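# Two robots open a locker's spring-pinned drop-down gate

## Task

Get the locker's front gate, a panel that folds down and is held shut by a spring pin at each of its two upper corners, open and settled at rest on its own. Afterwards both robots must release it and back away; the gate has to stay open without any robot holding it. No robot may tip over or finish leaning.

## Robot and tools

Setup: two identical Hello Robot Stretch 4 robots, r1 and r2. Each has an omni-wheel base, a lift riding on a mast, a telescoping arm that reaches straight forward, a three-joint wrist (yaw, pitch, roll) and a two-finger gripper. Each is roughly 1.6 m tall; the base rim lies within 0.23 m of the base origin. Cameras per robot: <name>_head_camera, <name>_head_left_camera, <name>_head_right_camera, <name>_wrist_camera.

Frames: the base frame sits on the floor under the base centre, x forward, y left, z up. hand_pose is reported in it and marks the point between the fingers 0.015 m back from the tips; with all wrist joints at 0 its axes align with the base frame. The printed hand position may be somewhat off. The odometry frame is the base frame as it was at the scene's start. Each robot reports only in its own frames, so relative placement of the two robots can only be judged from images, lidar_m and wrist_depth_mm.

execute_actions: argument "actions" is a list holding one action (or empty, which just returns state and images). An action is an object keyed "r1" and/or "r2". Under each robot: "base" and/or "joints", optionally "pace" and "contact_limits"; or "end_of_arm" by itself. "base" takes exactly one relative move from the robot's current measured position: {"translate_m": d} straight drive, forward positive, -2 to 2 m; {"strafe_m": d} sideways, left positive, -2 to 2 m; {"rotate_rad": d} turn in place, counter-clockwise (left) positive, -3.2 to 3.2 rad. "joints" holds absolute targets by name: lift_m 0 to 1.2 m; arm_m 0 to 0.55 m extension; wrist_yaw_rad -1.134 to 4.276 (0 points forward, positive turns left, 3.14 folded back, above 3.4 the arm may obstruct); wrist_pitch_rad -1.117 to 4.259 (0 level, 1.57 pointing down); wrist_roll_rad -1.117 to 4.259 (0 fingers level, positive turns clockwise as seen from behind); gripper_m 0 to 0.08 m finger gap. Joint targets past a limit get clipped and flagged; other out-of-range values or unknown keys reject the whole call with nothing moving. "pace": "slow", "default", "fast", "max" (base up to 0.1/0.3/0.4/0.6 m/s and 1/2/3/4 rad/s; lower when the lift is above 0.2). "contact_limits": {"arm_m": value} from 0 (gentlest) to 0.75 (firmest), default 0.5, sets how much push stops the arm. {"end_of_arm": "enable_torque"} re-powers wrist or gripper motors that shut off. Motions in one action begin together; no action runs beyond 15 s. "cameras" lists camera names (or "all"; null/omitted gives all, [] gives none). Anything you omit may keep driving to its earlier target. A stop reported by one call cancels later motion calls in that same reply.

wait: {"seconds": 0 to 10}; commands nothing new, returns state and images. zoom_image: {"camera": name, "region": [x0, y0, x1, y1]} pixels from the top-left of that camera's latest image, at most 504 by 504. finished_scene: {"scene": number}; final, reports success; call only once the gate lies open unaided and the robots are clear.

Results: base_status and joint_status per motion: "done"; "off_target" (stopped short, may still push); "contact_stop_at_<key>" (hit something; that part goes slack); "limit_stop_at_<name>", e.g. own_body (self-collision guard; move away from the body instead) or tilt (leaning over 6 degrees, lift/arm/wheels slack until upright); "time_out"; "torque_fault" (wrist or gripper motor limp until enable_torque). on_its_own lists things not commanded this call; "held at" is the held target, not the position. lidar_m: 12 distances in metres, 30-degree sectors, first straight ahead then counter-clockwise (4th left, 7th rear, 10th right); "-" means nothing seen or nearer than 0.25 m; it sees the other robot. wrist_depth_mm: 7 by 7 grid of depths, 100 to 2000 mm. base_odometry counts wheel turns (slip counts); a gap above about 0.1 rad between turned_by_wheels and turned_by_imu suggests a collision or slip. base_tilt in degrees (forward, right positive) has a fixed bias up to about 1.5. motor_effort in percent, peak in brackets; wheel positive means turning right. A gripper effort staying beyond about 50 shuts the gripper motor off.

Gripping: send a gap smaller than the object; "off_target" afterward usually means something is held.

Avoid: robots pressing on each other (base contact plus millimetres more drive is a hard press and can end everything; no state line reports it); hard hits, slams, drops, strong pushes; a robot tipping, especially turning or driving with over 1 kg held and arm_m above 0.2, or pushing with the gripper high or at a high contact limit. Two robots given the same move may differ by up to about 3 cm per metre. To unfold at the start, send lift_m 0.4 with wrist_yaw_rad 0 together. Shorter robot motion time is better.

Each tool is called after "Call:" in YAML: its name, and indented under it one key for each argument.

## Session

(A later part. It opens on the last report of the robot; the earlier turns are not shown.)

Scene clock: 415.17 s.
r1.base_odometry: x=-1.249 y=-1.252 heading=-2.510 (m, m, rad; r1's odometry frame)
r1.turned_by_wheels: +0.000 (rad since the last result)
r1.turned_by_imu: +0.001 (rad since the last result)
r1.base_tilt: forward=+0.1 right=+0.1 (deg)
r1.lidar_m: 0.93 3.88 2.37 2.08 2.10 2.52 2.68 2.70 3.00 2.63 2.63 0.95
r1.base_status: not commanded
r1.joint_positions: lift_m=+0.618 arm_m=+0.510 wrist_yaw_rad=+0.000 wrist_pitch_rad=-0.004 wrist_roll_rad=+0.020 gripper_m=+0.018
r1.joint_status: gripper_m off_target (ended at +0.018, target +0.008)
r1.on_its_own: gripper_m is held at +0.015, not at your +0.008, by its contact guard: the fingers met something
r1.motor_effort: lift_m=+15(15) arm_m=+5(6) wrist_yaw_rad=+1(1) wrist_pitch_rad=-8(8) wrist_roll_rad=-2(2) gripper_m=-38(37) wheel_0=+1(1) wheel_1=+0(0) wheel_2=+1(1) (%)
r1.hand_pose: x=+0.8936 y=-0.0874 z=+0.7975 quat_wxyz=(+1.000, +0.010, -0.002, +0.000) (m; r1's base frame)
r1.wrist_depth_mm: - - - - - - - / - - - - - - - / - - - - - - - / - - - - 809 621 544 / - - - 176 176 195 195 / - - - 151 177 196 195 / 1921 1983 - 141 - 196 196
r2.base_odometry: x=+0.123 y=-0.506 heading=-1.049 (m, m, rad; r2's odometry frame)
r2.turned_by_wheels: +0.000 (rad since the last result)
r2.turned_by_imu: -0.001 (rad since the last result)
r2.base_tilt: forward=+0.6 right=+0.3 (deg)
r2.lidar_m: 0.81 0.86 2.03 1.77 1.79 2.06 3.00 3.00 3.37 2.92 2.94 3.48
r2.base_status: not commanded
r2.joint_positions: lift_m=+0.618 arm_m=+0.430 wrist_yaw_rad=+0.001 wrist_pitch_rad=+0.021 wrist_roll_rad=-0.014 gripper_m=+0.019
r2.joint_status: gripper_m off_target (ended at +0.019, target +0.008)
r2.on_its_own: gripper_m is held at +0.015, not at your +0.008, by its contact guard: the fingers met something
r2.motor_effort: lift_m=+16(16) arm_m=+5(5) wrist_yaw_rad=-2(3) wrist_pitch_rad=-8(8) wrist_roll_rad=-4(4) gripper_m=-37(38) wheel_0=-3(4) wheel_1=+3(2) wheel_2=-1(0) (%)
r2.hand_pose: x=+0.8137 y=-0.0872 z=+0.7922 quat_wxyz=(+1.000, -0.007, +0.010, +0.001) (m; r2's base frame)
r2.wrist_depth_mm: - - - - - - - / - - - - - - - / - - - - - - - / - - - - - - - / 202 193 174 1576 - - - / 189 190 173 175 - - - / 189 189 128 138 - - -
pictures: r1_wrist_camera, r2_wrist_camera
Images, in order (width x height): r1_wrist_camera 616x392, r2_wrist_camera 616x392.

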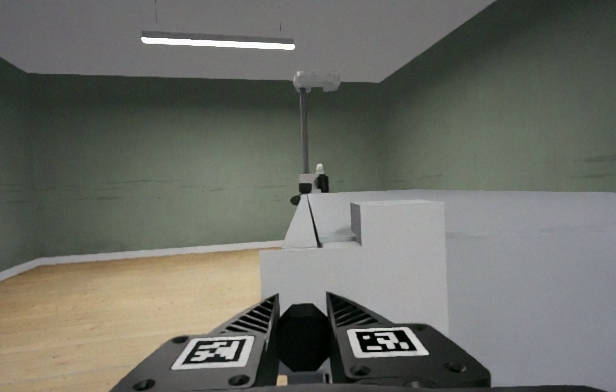

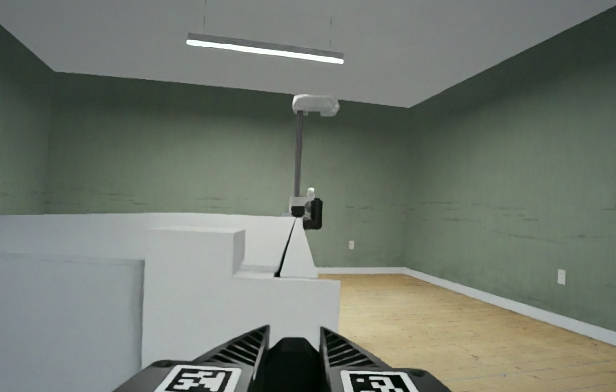

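Call:
execute_actions:
  actions:
    - {"r1": {"joints": {"arm_m": 0.49}, "contact_limits": {"arm_m": 0.3}, "pace": "slow"}, "r2": {"joints": {"arm_m": 0.41}, "contact_limits": {"arm_m": 0.3}, "pace": "slow"}}
  cameras: ["r1_head_camera", "r1_wrist_camera", "r2_head_camera", "r2_wrist_camera"]

Scene clock: 423.50 s.
r1.base_odometry: x=-1.249 y=-1.252 heading=-2.510 (m, m, rad; r1's odometry frame)
r1.turned_by_wheels: +0.001 (rad since the last result)
r1.turned_by_imu: -0.003 (rad since the last result)
r1.base_tilt: forward=+0.1 right=+0.1 (deg)
r1.lidar_m: 0.90 3.90 2.38 2.09 2.09 2.50 2.69 2.69 3.01 2.59 2.64 0.96
r1.base_status: not commanded
r1.joint_positions: lift_m=+0.618 arm_m=+0.504 wrist_yaw_rad=+0.006 wrist_pitch_rad=-0.004 wrist_roll_rad=+0.020 gripper_m=+0.018
r1.joint_status: arm_m contact_stop (moved -0.006 of -0.020)
r1.on_its_own: gripper_m is held at +0.015, not at your +0.008, by its contact guard: the fingers met something; arm_m is slack since a contact_stop (your +0.490 is given up); wrist_yaw_rad is at rest, and its effort (-17) is outside its rest range (-13 to +13)
r1.motor_effort: lift_m=+15(16) arm_m=+0(17) wrist_yaw_rad=-17(26) wrist_pitch_rad=-9(12) wrist_roll_rad=-2(2) gripper_m=-37(36) wheel_0=+0(6) wheel_1=+0(4) wheel_2=+8(13) (%)
r1.contact_limits: arm_m 0.3
r1.hand_pose: x=+0.8876 y=-0.0860 z=+0.7973 quat_wxyz=(+1.000, +0.010, -0.002, +0.003) (m; r1's base frame)
r1.wrist_depth_mm: - - - - - - - / - - - - - - - / - - - - - - - / - - - 1863 809 627 544 / - - 496 181 181 200 200 / - 227 320 151 181 200 200 / 1808 190 - 141 - 201 201
r2.base_odometry: x=+0.124 y=-0.506 heading=-1.049 (m, m, rad; r2's odometry frame)
r2.turned_by_wheels: +0.000 (rad since the last result)
r2.turned_by_imu: -0.005 (rad since the last result)
r2.base_tilt: forward=+0.4 right=+0.4 (deg)
r2.lidar_m: 0.83 0.86 2.05 1.78 1.79 2.08 3.00 3.00 3.43 2.92 2.97 3.47
r2.base_status: not commanded
r2.joint_positions: lift_m=+0.618 arm_m=+0.424 wrist_yaw_rad=+0.006 wrist_pitch_rad=+0.021 wrist_roll_rad=-0.014 gripper_m=+0.019
r2.joint_status: arm_m contact_stop (moved -0.006 of -0.020)
r2.on_its_own: gripper_m is held at +0.015, not at your +0.008, by its contact guard: the fingers met something; arm_m is slack since a contact_stop (your +0.410 is given up); wrist_yaw_rad is at rest, and its effort (-17) is outside its rest range (-13 to +13)
r2.motor_effort: lift_m=+17(17) arm_m=+0(16) wrist_yaw_rad=-17(33) wrist_pitch_rad=-8(12) wrist_roll_rad=-4(4) gripper_m=-38(38) wheel_0=-2(7) wheel_1=-1(3) wheel_2=+4(8) (%)
r2.contact_limits: arm_m 0.3
r2.hand_pose: x=+0.8081 y=-0.0861 z=+0.7921 quat_wxyz=(+1.000, -0.007, +0.011, +0.003) (m; r2's base frame)
r2.wrist_depth_mm: - - - - - - - / - - - - - - - / - - - - - - - / - - - - - - - / 201 197 179 1205 - - - / 193 194 178 179 373 270 - / 193 194 128 137 264 202 -
pictures: r1_head_camera, r1_wrist_camera, r2_head_camera, r2_wrist_camera
Images, in order (width x height): r1_head_camera 420x560, r1_wrist_camera 616x392, r2_head_camera 420x560, r2_wrist_camera 616x392.

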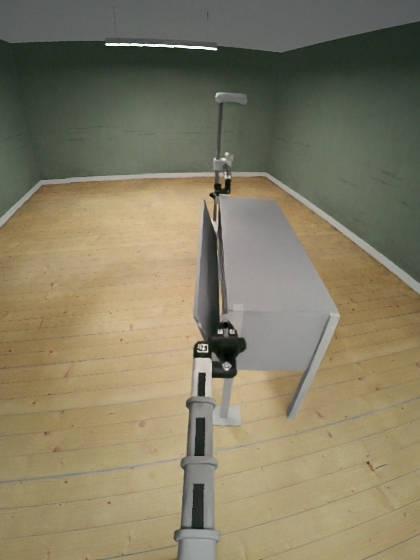

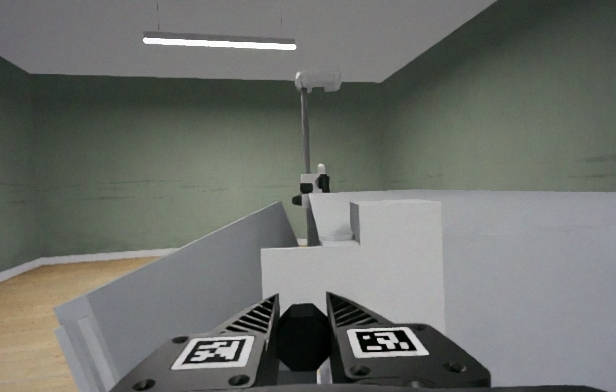

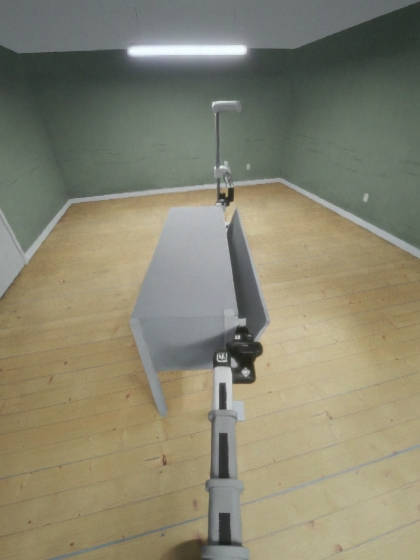

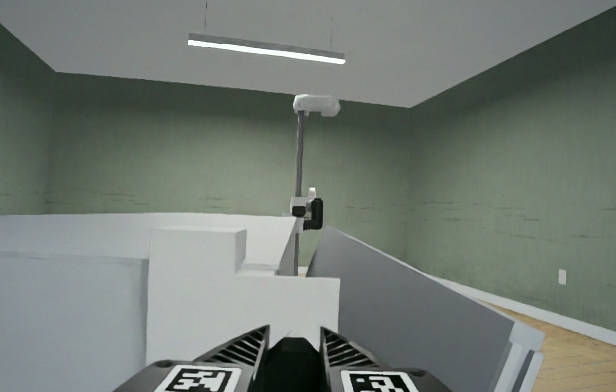

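The pins released and the gate is opening. I'll check its state.

Call:
execute_actions:
  actions: []
  cameras: ["r1_head_camera", "r1_wrist_camera", "r2_head_camera", "r2_wrist_camera"]

Scene clock: 427.73 s.
r1.base_odometry: x=-1.249 y=-1.252 heading=-2.510 (m, m, rad; r1's odometry frame)
r1.turned_by_wheels: +0.000 (rad since the last result)
r1.turned_by_imu: +0.001 (rad since the last result)
r1.base_tilt: forward=+0.1 right=+0.1 (deg)
r1.lidar_m: 0.92 3.89 2.39 2.07 2.11 2.47 2.68 2.70 2.99 2.59 2.63 0.96
r1.base_status: not commanded
r1.joint_positions: lift_m=+0.618 arm_m=+0.504 wrist_yaw_rad=+0.006 wrist_pitch_rad=-0.004 wrist_roll_rad=+0.020 gripper_m=+0.018
r1.joint_status: arm_m contact_stop (moved -0.006 of -0.020)
r1.on_its_own: gripper_m is held at +0.015, not at your +0.008, by its contact guard: the fingers met something; arm_m is slack since a contact_stop (your +0.490 is given up); wrist_yaw_rad is at rest, and its effort (-15) is outside its rest range (-13 to +13)
r1.motor_effort: lift_m=+15(16) arm_m=+0(17) wrist_yaw_rad=-15(26) wrist_pitch_rad=-9(12) wrist_roll_rad=-2(2) gripper_m=-36(36) wheel_0=+0(6) wheel_1=+1(4) wheel_2=+8(13) (%)
r1.contact_limits: arm_m 0.3
r1.hand_pose: x=+0.8876 y=-0.0860 z=+0.7973 quat_wxyz=(+1.000, +0.010, -0.002, +0.003) (m; r1's base frame)
r1.wrist_depth_mm: - - - - - - - / - - - - - - - / - - - - - - - / - - - - 820 627 549 / - - - 181 181 200 200 / - - - 151 181 201 200 / 1921 1983 - 140 - 201 202
r2.base_odometry: x=+0.124 y=-0.506 heading=-1.049 (m, m, rad; r2's odometry frame)
r2.turned_by_wheels: +0.000 (rad since the last result)
r2.turned_by_imu: -0.001 (rad since the last result)
r2.base_tilt: forward=+0.6 right=+0.5 (deg)
r2.lidar_m: 0.82 0.85 2.04 1.77 1.74 2.08 3.01 3.01 3.41 2.93 2.94 3.47
r2.base_status: not commanded
r2.joint_positions: lift_m=+0.618 arm_m=+0.424 wrist_yaw_rad=+0.006 wrist_pitch_rad=+0.021 wrist_roll_rad=-0.014 gripper_m=+0.019
r2.joint_status: arm_m contact_stop (moved -0.006 of -0.020)
r2.on_its_own: gripper_m is held at +0.015, not at your +0.008, by its contact guard: the fingers met something; arm_m is slack since a contact_stop (your +0.410 is given up); wrist_yaw_rad is at rest, and its effort (-17) is outside its rest range (-13 to +13)
r2.motor_effort: lift_m=+17(17) arm_m=+0(16) wrist_yaw_rad=-17(33) wrist_pitch_rad=-8(12) wrist_roll_rad=-4(4) gripper_m=-38(38) wheel_0=-2(7) wheel_1=-1(3) wheel_2=+4(8) (%)
r2.contact_limits: arm_m 0.3
r2.hand_pose: x=+0.8081 y=-0.0861 z=+0.7921 quat_wxyz=(+1.000, -0.007, +0.011, +0.003) (m; r2's base frame)
r2.wrist_depth_mm: - - - - - - - / - - - - - - - / - - - - - - - / - - - - - - - / 202 196 179 - - - - / 194 195 178 179 - - - / 193 193 128 138 - - -
pictures: r1_head_camera, r1_wrist_camera, r2_head_camera, r2_wrist_camera
Images, in order (width x height): r1_head_camera 420x560, r1_wrist_camera 616x392, r2_head_camera 420x560, r2_wrist_camera 616x392.

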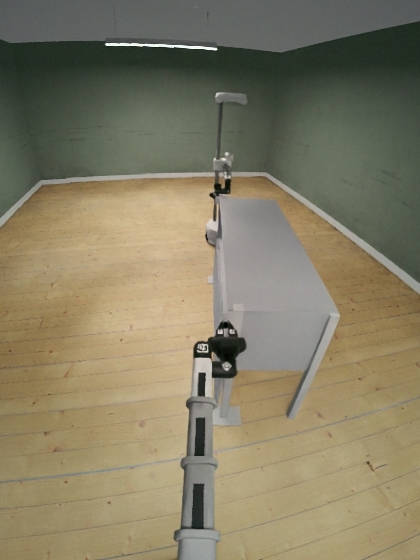

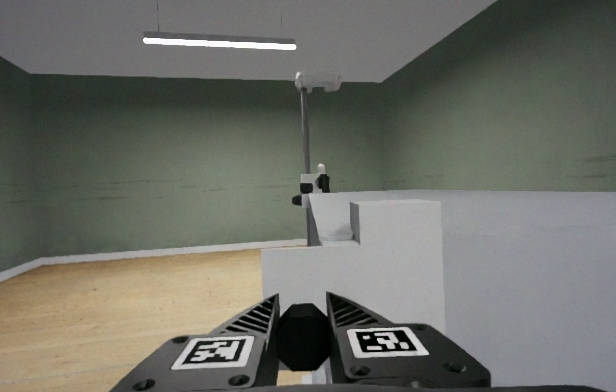

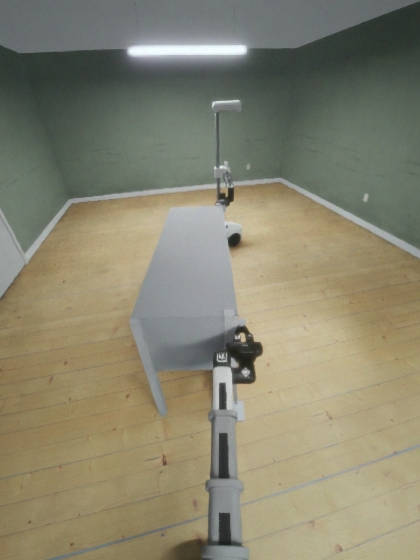

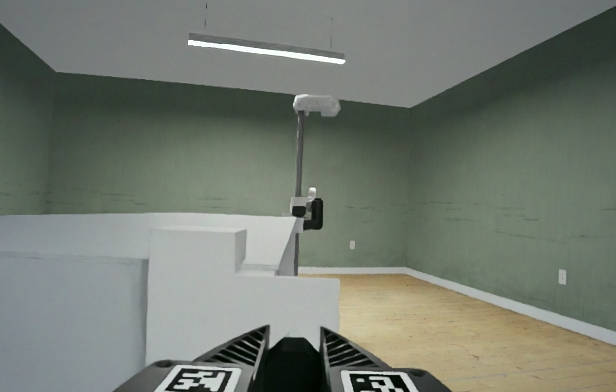

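Call:
execute_actions:
  actions:
    - {"r1": {"joints": {"arm_m": 0.51}, "contact_limits": {"arm_m": 0.2}}, "r2": {"joints": {"arm_m": 0.43}, "contact_limits": {"arm_m": 0.2}}}
  cameras: []

Call:
execute_actions:
  actions:
    - {"r1": {"joints": {"gripper_m": 0.045}}, "r2": {"joints": {"gripper_m": 0.045}}}
  cameras: ["r1_wrist_camera", "r2_wrist_camera"]

Scene clock: 443.40 s.
r1.base_odometry: x=-1.249 y=-1.252 heading=-2.510 (m, m, rad; r1's odometry frame)
r1.turned_by_wheels: +0.000 (rad since the last result)
r1.turned_by_imu: +0.001 (rad since the last result)
r1.base_tilt: forward=+0.1 right=+0.1 (deg)
r1.lidar_m: 0.91 3.89 2.36 2.09 2.09 2.48 2.68 2.70 2.99 2.60 2.62 0.98
r1.base_status: not commanded
r1.joint_positions: lift_m=+0.618 arm_m=+0.509 wrist_yaw_rad=+0.004 wrist_pitch_rad=-0.004 wrist_roll_rad=+0.020 gripper_m=+0.018
r1.joint_status: all done
r1.on_its_own: gripper_m is held at +0.015, not at your +0.008, by its contact guard: the fingers met something
r1.motor_effort: lift_m=+16(16) arm_m=+6(5) wrist_yaw_rad=-8(18) wrist_pitch_rad=-8(9) wrist_roll_rad=-2(2) gripper_m=-37(37) wheel_0=+3(3) wheel_1=+1(1) wheel_2=+4(9) (%)
r1.contact_limits: arm_m 0.2
r1.hand_pose: x=+0.8929 y=-0.0867 z=+0.7974 quat_wxyz=(+1.000, +0.010, -0.002, +0.002) (m; r1's base frame)
r1.wrist_depth_mm: - - - - - - - / - - - - - - - / - - - - - - - / - - - - 809 627 549 / - - - 176 176 195 195 / - - - 151 176 196 196 / 1921 - - 140 - 196 196
r2.base_odometry: x=+0.124 y=-0.506 heading=-1.049 (m, m, rad; r2's odometry frame)
r2.turned_by_wheels: +0.000 (rad since the last result)
r2.turned_by_imu: -0.001 (rad since the last result)
r2.base_tilt: forward=+0.6 right=+0.5 (deg)
r2.lidar_m: 0.81 0.87 2.03 1.78 1.77 2.09 2.99 3.00 3.42 2.90 2.97 3.47
r2.base_status: not commanded
r2.joint_positions: lift_m=+0.618 arm_m=+0.429 wrist_yaw_rad=+0.004 wrist_pitch_rad=+0.021 wrist_roll_rad=-0.014 gripper_m=+0.019
r2.joint_status: all done
r2.on_its_own: gripper_m is held at +0.015, not at your +0.008, by its contact guard: the fingers met something
r2.motor_effort: lift_m=+17(17) arm_m=+4(2) wrist_yaw_rad=-11(18) wrist_pitch_rad=-8(8) wrist_roll_rad=-4(4) gripper_m=-37(38) wheel_0=-2(2) wheel_1=-1(1) wheel_2=+4(4) (%)
r2.contact_limits: arm_m 0.2
r2.hand_pose: x=+0.8130 y=-0.0866 z=+0.7922 quat_wxyz=(+1.000, -0.007, +0.010, +0.002) (m; r2's base frame)
r2.wrist_depth_mm: - - - - - - - / - - - - - - - / - - - - - - - / - - - - - - - / 202 193 174 - - - - / 190 190 173 174 - - - / 188 189 128 138 - - -
pictures: none
No camera images: the call's "cameras" was empty. Leave "cameras" out to get every camera's image.

Scene clock: 444.33 s.
r1.base_odometry: x=-1.249 y=-1.252 heading=-2.510 (m, m, rad; r1's odometry frame)
r1.turned_by_wheels: -0.001 (rad since the last result)
r1.turned_by_imu: +0.000 (rad since the last result)
r1.base_tilt: forward=+0.1 right=+0.1 (deg)
r1.lidar_m: 0.93 3.90 2.39 2.09 2.09 2.48 2.68 2.69 3.00 2.60 2.64 0.96
r1.base_status: not commanded
r1.joint_positions: lift_m=+0.618 arm_m=+0.509 wrist_yaw_rad=+0.001 wrist_pitch_rad=-0.004 wrist_roll_rad=+0.019 gripper_m=+0.045
r1.joint_status: all done
r1.motor_effort: lift_m=+16(15) arm_m=+6(6) wrist_yaw_rad=+1(8) wrist_pitch_rad=-8(8) wrist_roll_rad=+1(3) gripper_m=-1(37) wheel_0=+0(3) wheel_1=+0(1) wheel_2=+1(4) (%)
r1.hand_pose: x=+0.8926 y=-0.0873 z=+0.7974 quat_wxyz=(+1.000, +0.010, -0.002, +0.000) (m; r1's base frame)
r1.wrist_depth_mm: - - - - - - - / - - - - - - - / - - - - - - - / - - - - 831 634 559 / - - - 177 177 196 197 / - - 177 177 155 196 198 / 1983 - 118 178 122 - 198
r2.base_odometry: x=+0.124 y=-0.506 heading=-1.049 (m, m, rad; r2's odometry frame)
r2.turned_by_wheels: +0.000 (rad since the last result)
r2.turned_by_imu: +0.000 (rad since the last result)
r2.base_tilt: forward=+0.5 right=+0.4 (deg)
r2.lidar_m: 0.80 0.86 2.05 1.77 1.78 2.08 2.99 3.00 3.40 2.93 2.96 3.48
r2.base_status: not commanded
r2.joint_positions: lift_m=+0.618 arm_m=+0.429 wrist_yaw_rad=+0.000 wrist_pitch_rad=+0.021 wrist_roll_rad=-0.014 gripper_m=+0.045
r2.joint_status: all done
r2.motor_effort: lift_m=+17(17) arm_m=+4(4) wrist_yaw_rad=+0(11) wrist_pitch_rad=-8(8) wrist_roll_rad=-4(4) gripper_m=+1(37) wheel_0=-2(2) wheel_1=-1(1) wheel_2=+2(4) (%)
r2.hand_pose: x=+0.8127 y=-0.0874 z=+0.7922 quat_wxyz=(+1.000, -0.007, +0.010, +0.000) (m; r2's base frame)
r2.wrist_depth_mm: - - - - - - - / - - - - - - - / - - - - - - - / - - - - - - - / 200 191 181 - - - - / 189 190 173 175 - - - / 188 173 140 148 131 - -
pictures: r1_wrist_camera, r2_wrist_camera
Images, in order (width x height): r1_wrist_camera 616x392, r2_wrist_camera 616x392.

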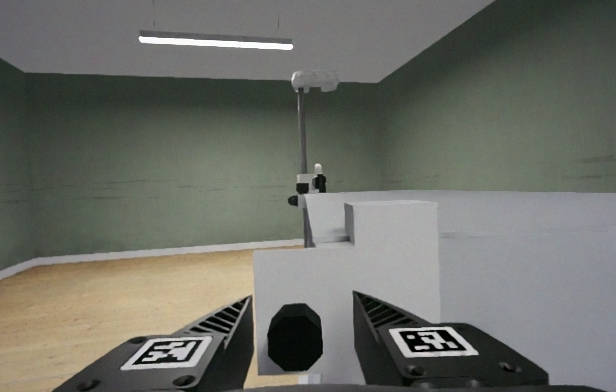

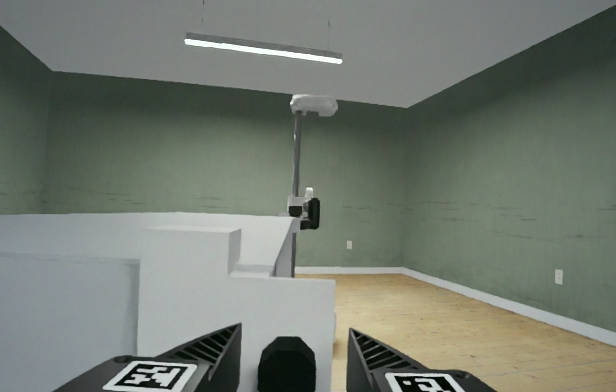

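Released. Now retract arms and back away to move clear.

Call:
execute_actions:
  actions:
    - {"r1": {"base": {"translate_m": -0.25}, "joints": {"arm_m": 0.2}, "pace": "fast"}, "r2": {"base": {"translate_m": -0.25}, "joints": {"arm_m": 0.12}, "pace": "fast"}}
  cameras: ["r1_head_camera", "r1_head_left_camera", "r1_wrist_camera", "r2_head_camera", "r2_head_right_camera", "r2_wrist_camera"]

Scene clock: 452.83 s.
r1.base_odometry: x=-1.047 y=-1.105 heading=-2.510 (m, m, rad; r1's odometry frame)
r1.turned_by_wheels: +0.000 (rad since the last result)
r1.turned_by_imu: +0.002 (rad since the last result)
r1.base_tilt: forward=+0.1 right=+0.1 (deg)
r1.lidar_m: 1.14 3.82 2.31 2.04 2.03 2.41 2.44 2.44 2.90 2.69 2.66 1.22
r1.base_status: done
r1.joint_positions: lift_m=+0.618 arm_m=+0.201 wrist_yaw_rad=+0.000 wrist_pitch_rad=-0.004 wrist_roll_rad=+0.019 gripper_m=+0.045
r1.joint_status: all done
r1.motor_effort: lift_m=+16(16) arm_m=-5(6) wrist_yaw_rad=+4(0) wrist_pitch_rad=-8(8) wrist_roll_rad=+1(0) gripper_m=+0(3) wheel_0=+0(5) wheel_1=+2(7) wheel_2=+2(12) (%)
r1.hand_pose: x=+0.5845 y=-0.0875 z=+0.7974 quat_wxyz=(+1.000, +0.010, -0.002, +0.000) (m; r1's base frame)
r1.wrist_depth_mm: - - - - - - - / - - - - - - - / - - - - - - - / - - - - 842 759 - / - - - 1708 759 759 - / - - - 1618 155 768 - / 1921 - 118 1576 122 - 1708
r2.base_odometry: x=-0.001 y=-0.289 heading=-1.050 (m, m, rad; r2's odometry frame)
r2.turned_by_wheels: -0.001 (rad since the last result)
r2.turned_by_imu: -0.001 (rad since the last result)
r2.base_tilt: forward=+0.4 right=+0.6 (deg)
r2.lidar_m: 1.05 1.12 1.98 1.70 1.72 2.03 2.75 2.75 3.23 2.97 2.99 3.54
r2.base_status: done
r2.joint_positions: lift_m=+0.618 arm_m=+0.121 wrist_yaw_rad=+0.000 wrist_pitch_rad=+0.021 wrist_roll_rad=-0.015 gripper_m=+0.045
r2.joint_status: all done
r2.motor_effort: lift_m=+17(17) arm_m=-5(8) wrist_yaw_rad=+1(2) wrist_pitch_rad=-7(8) wrist_roll_rad=-2(3) gripper_m=+0(0) wheel_0=-2(9) wheel_1=-3(8) wheel_2=-3(13) (%)
r2.hand_pose: x=+0.5044 y=-0.0875 z=+0.7922 quat_wxyz=(+1.000, -0.007, +0.010, +0.000) (m; r2's base frame)
r2.wrist_depth_mm: - - - - - - - / - - - - - - - / - - - - - - - / - - - - - - - / - 741 759 750 - - - / - 741 750 - - - - / 732 741 140 - 131 - -
pictures: r1_head_camera, r1_head_left_camera, r1_wrist_camera, r2_head_camera, r2_head_right_camera, r2_wrist_camera
Images, in order (width x height): r1_head_camera 420x560, r1_head_left_camera 420x672, r1_wrist_camera 616x392, r2_head_camera 420x560, r2_head_right_camera 420x672, r2_wrist_camera 616x392.

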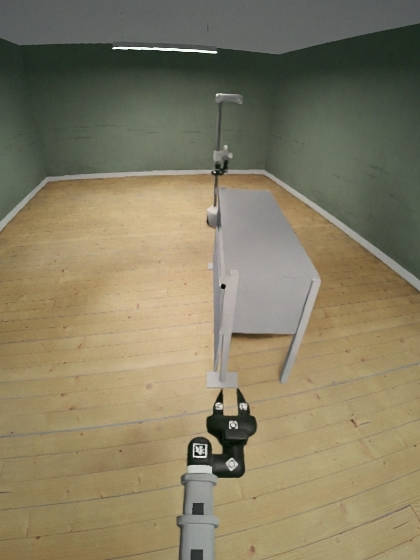

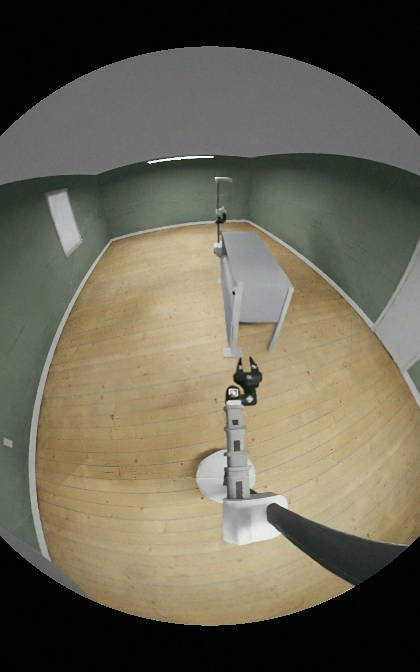

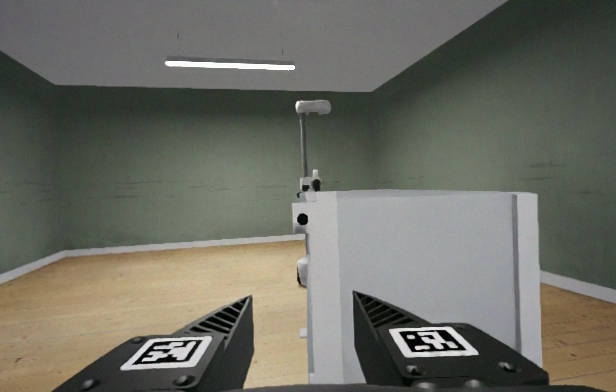

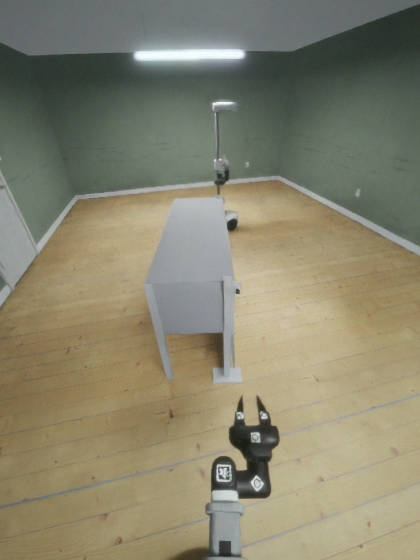

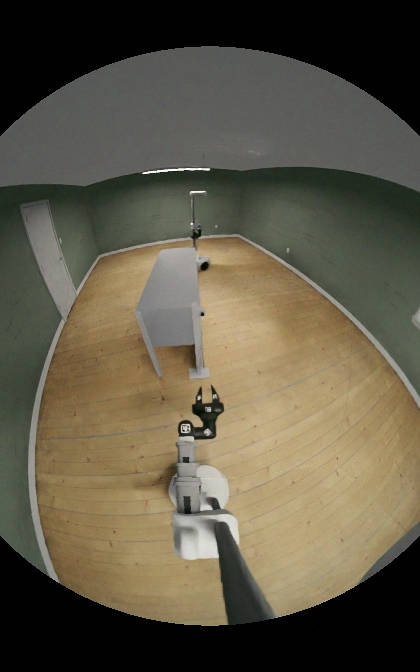

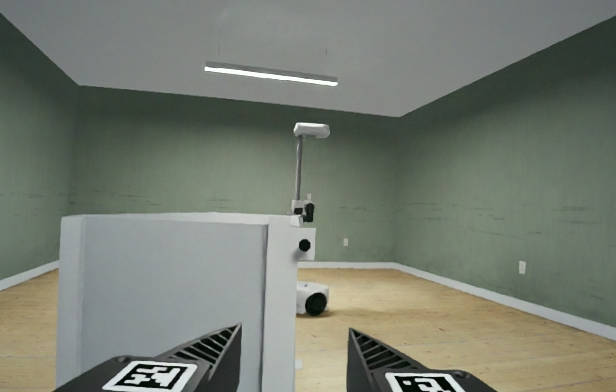

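Call:
zoom_image:
  camera: "r1_head_camera"
  region: [180, 180, 280, 400]

Call:
execute_actions:
  actions: []
  cameras: ["r1_head_camera", "r1_head_left_camera"]

Call:
zoom_image:
  camera: "r1_head_camera"
  region: [180, 180, 280, 400]

Region (180, 180, 280, 400) of r1_head_camera's 420x560 image, scaled by 2.291, with more detail than that image has; it fills the left 229 columns of this view, and the rest is white.

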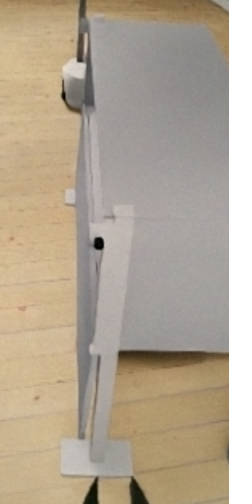

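Scene clock: 459.40 s.
r1.base_odometry: x=-1.047 y=-1.105 heading=-2.510 (m, m, rad; r1's odometry frame)
r1.turned_by_wheels: +0.000 (rad since the last result)
r1.turned_by_imu: +0.001 (rad since the last result)
r1.base_tilt: forward=+0.1 right=+0.1 (deg)
r1.lidar_m: 1.12 3.83 2.30 2.03 2.03 2.43 2.44 2.44 2.91 2.66 2.67 1.23
r1.base_status: done
r1.joint_positions: lift_m=+0.618 arm_m=+0.201 wrist_yaw_rad=+0.000 wrist_pitch_rad=-0.004 wrist_roll_rad=+0.019 gripper_m=+0.045
r1.joint_status: all done
r1.motor_effort: lift_m=+16(16) arm_m=-5(6) wrist_yaw_rad=+2(0) wrist_pitch_rad=-8(8) wrist_roll_rad=+0(0) gripper_m=+1(3) wheel_0=+0(5) wheel_1=+2(7) wheel_2=+1(12) (%)
r1.hand_pose: x=+0.5845 y=-0.0875 z=+0.7974 quat_wxyz=(+1.000, +0.010, -0.002, +0.000) (m; r1's base frame)
r1.wrist_depth_mm: - - - - - - - / - - - - - - - / - - - - - - - / - - - - 854 750 - / - - - 1708 768 768 - / - - - 1618 155 768 - / 1921 - 118 1537 122 - 1708
r2.base_odometry: x=-0.001 y=-0.289 heading=-1.050 (m, m, rad; r2's odometry frame)
r2.turned_by_wheels: +0.000 (rad since the last result)
r2.turned_by_imu: -0.001 (rad since the last result)
r2.base_tilt: forward=+0.5 right=+0.4 (deg)
r2.lidar_m: 1.05 1.12 2.00 1.70 1.71 2.01 2.76 2.75 3.21 2.99 2.99 3.54
r2.base_status: done
r2.joint_positions: lift_m=+0.618 arm_m=+0.121 wrist_yaw_rad=+0.000 wrist_pitch_rad=+0.021 wrist_roll_rad=-0.015 gripper_m=+0.045
r2.joint_status: all done
r2.motor_effort: lift_m=+17(17) arm_m=-5(8) wrist_yaw_rad=+2(2) wrist_pitch_rad=-8(8) wrist_roll_rad=-2(3) gripper_m=+1(0) wheel_0=-2(9) wheel_1=-2(8) wheel_2=-3(13) (%)
r2.hand_pose: x=+0.5044 y=-0.0875 z=+0.7922 quat_wxyz=(+1.000, -0.007, +0.010, +0.000) (m; r2's base frame)
r2.wrist_depth_mm: - - - - - - - / - - - - - - - / - - - - - - - / - - - - - - - / - 750 759 741 - - - / - 741 750 - - - - / 741 732 140 - 131 - -
pictures: r1_head_camera, r1_head_left_camera
Images, in order (width x height): r1_head_camera 420x560, r1_head_left_camera 420x672.

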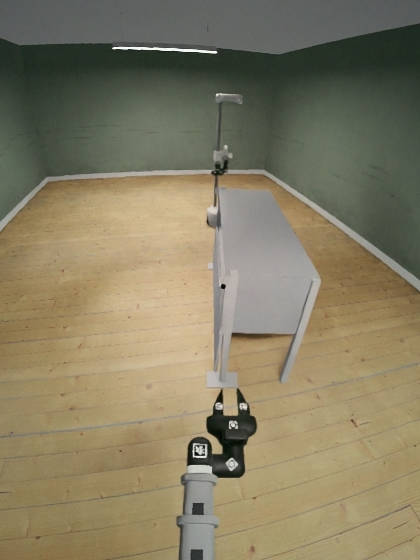

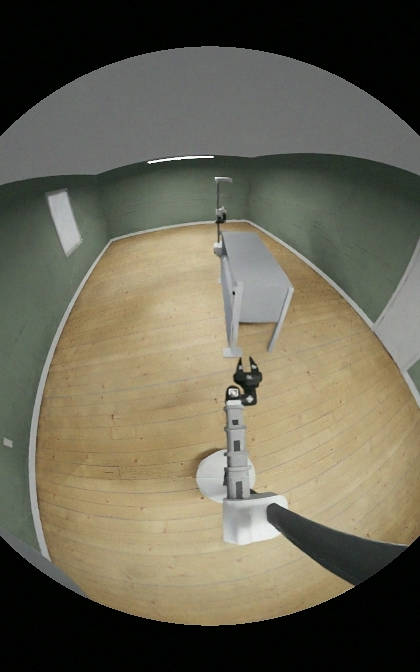

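Region (180, 180, 280, 400) of r1_head_camera's 420x560 image, scaled by 2.291, with more detail than that image has; it fills the left 229 columns of this view, and the rest is white.

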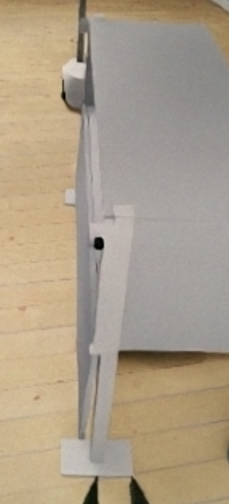

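The gate hangs fully open and is at rest; both robots are clear.

Call:
finished_scene:
  scene: 1

The scene is finished: the task was done.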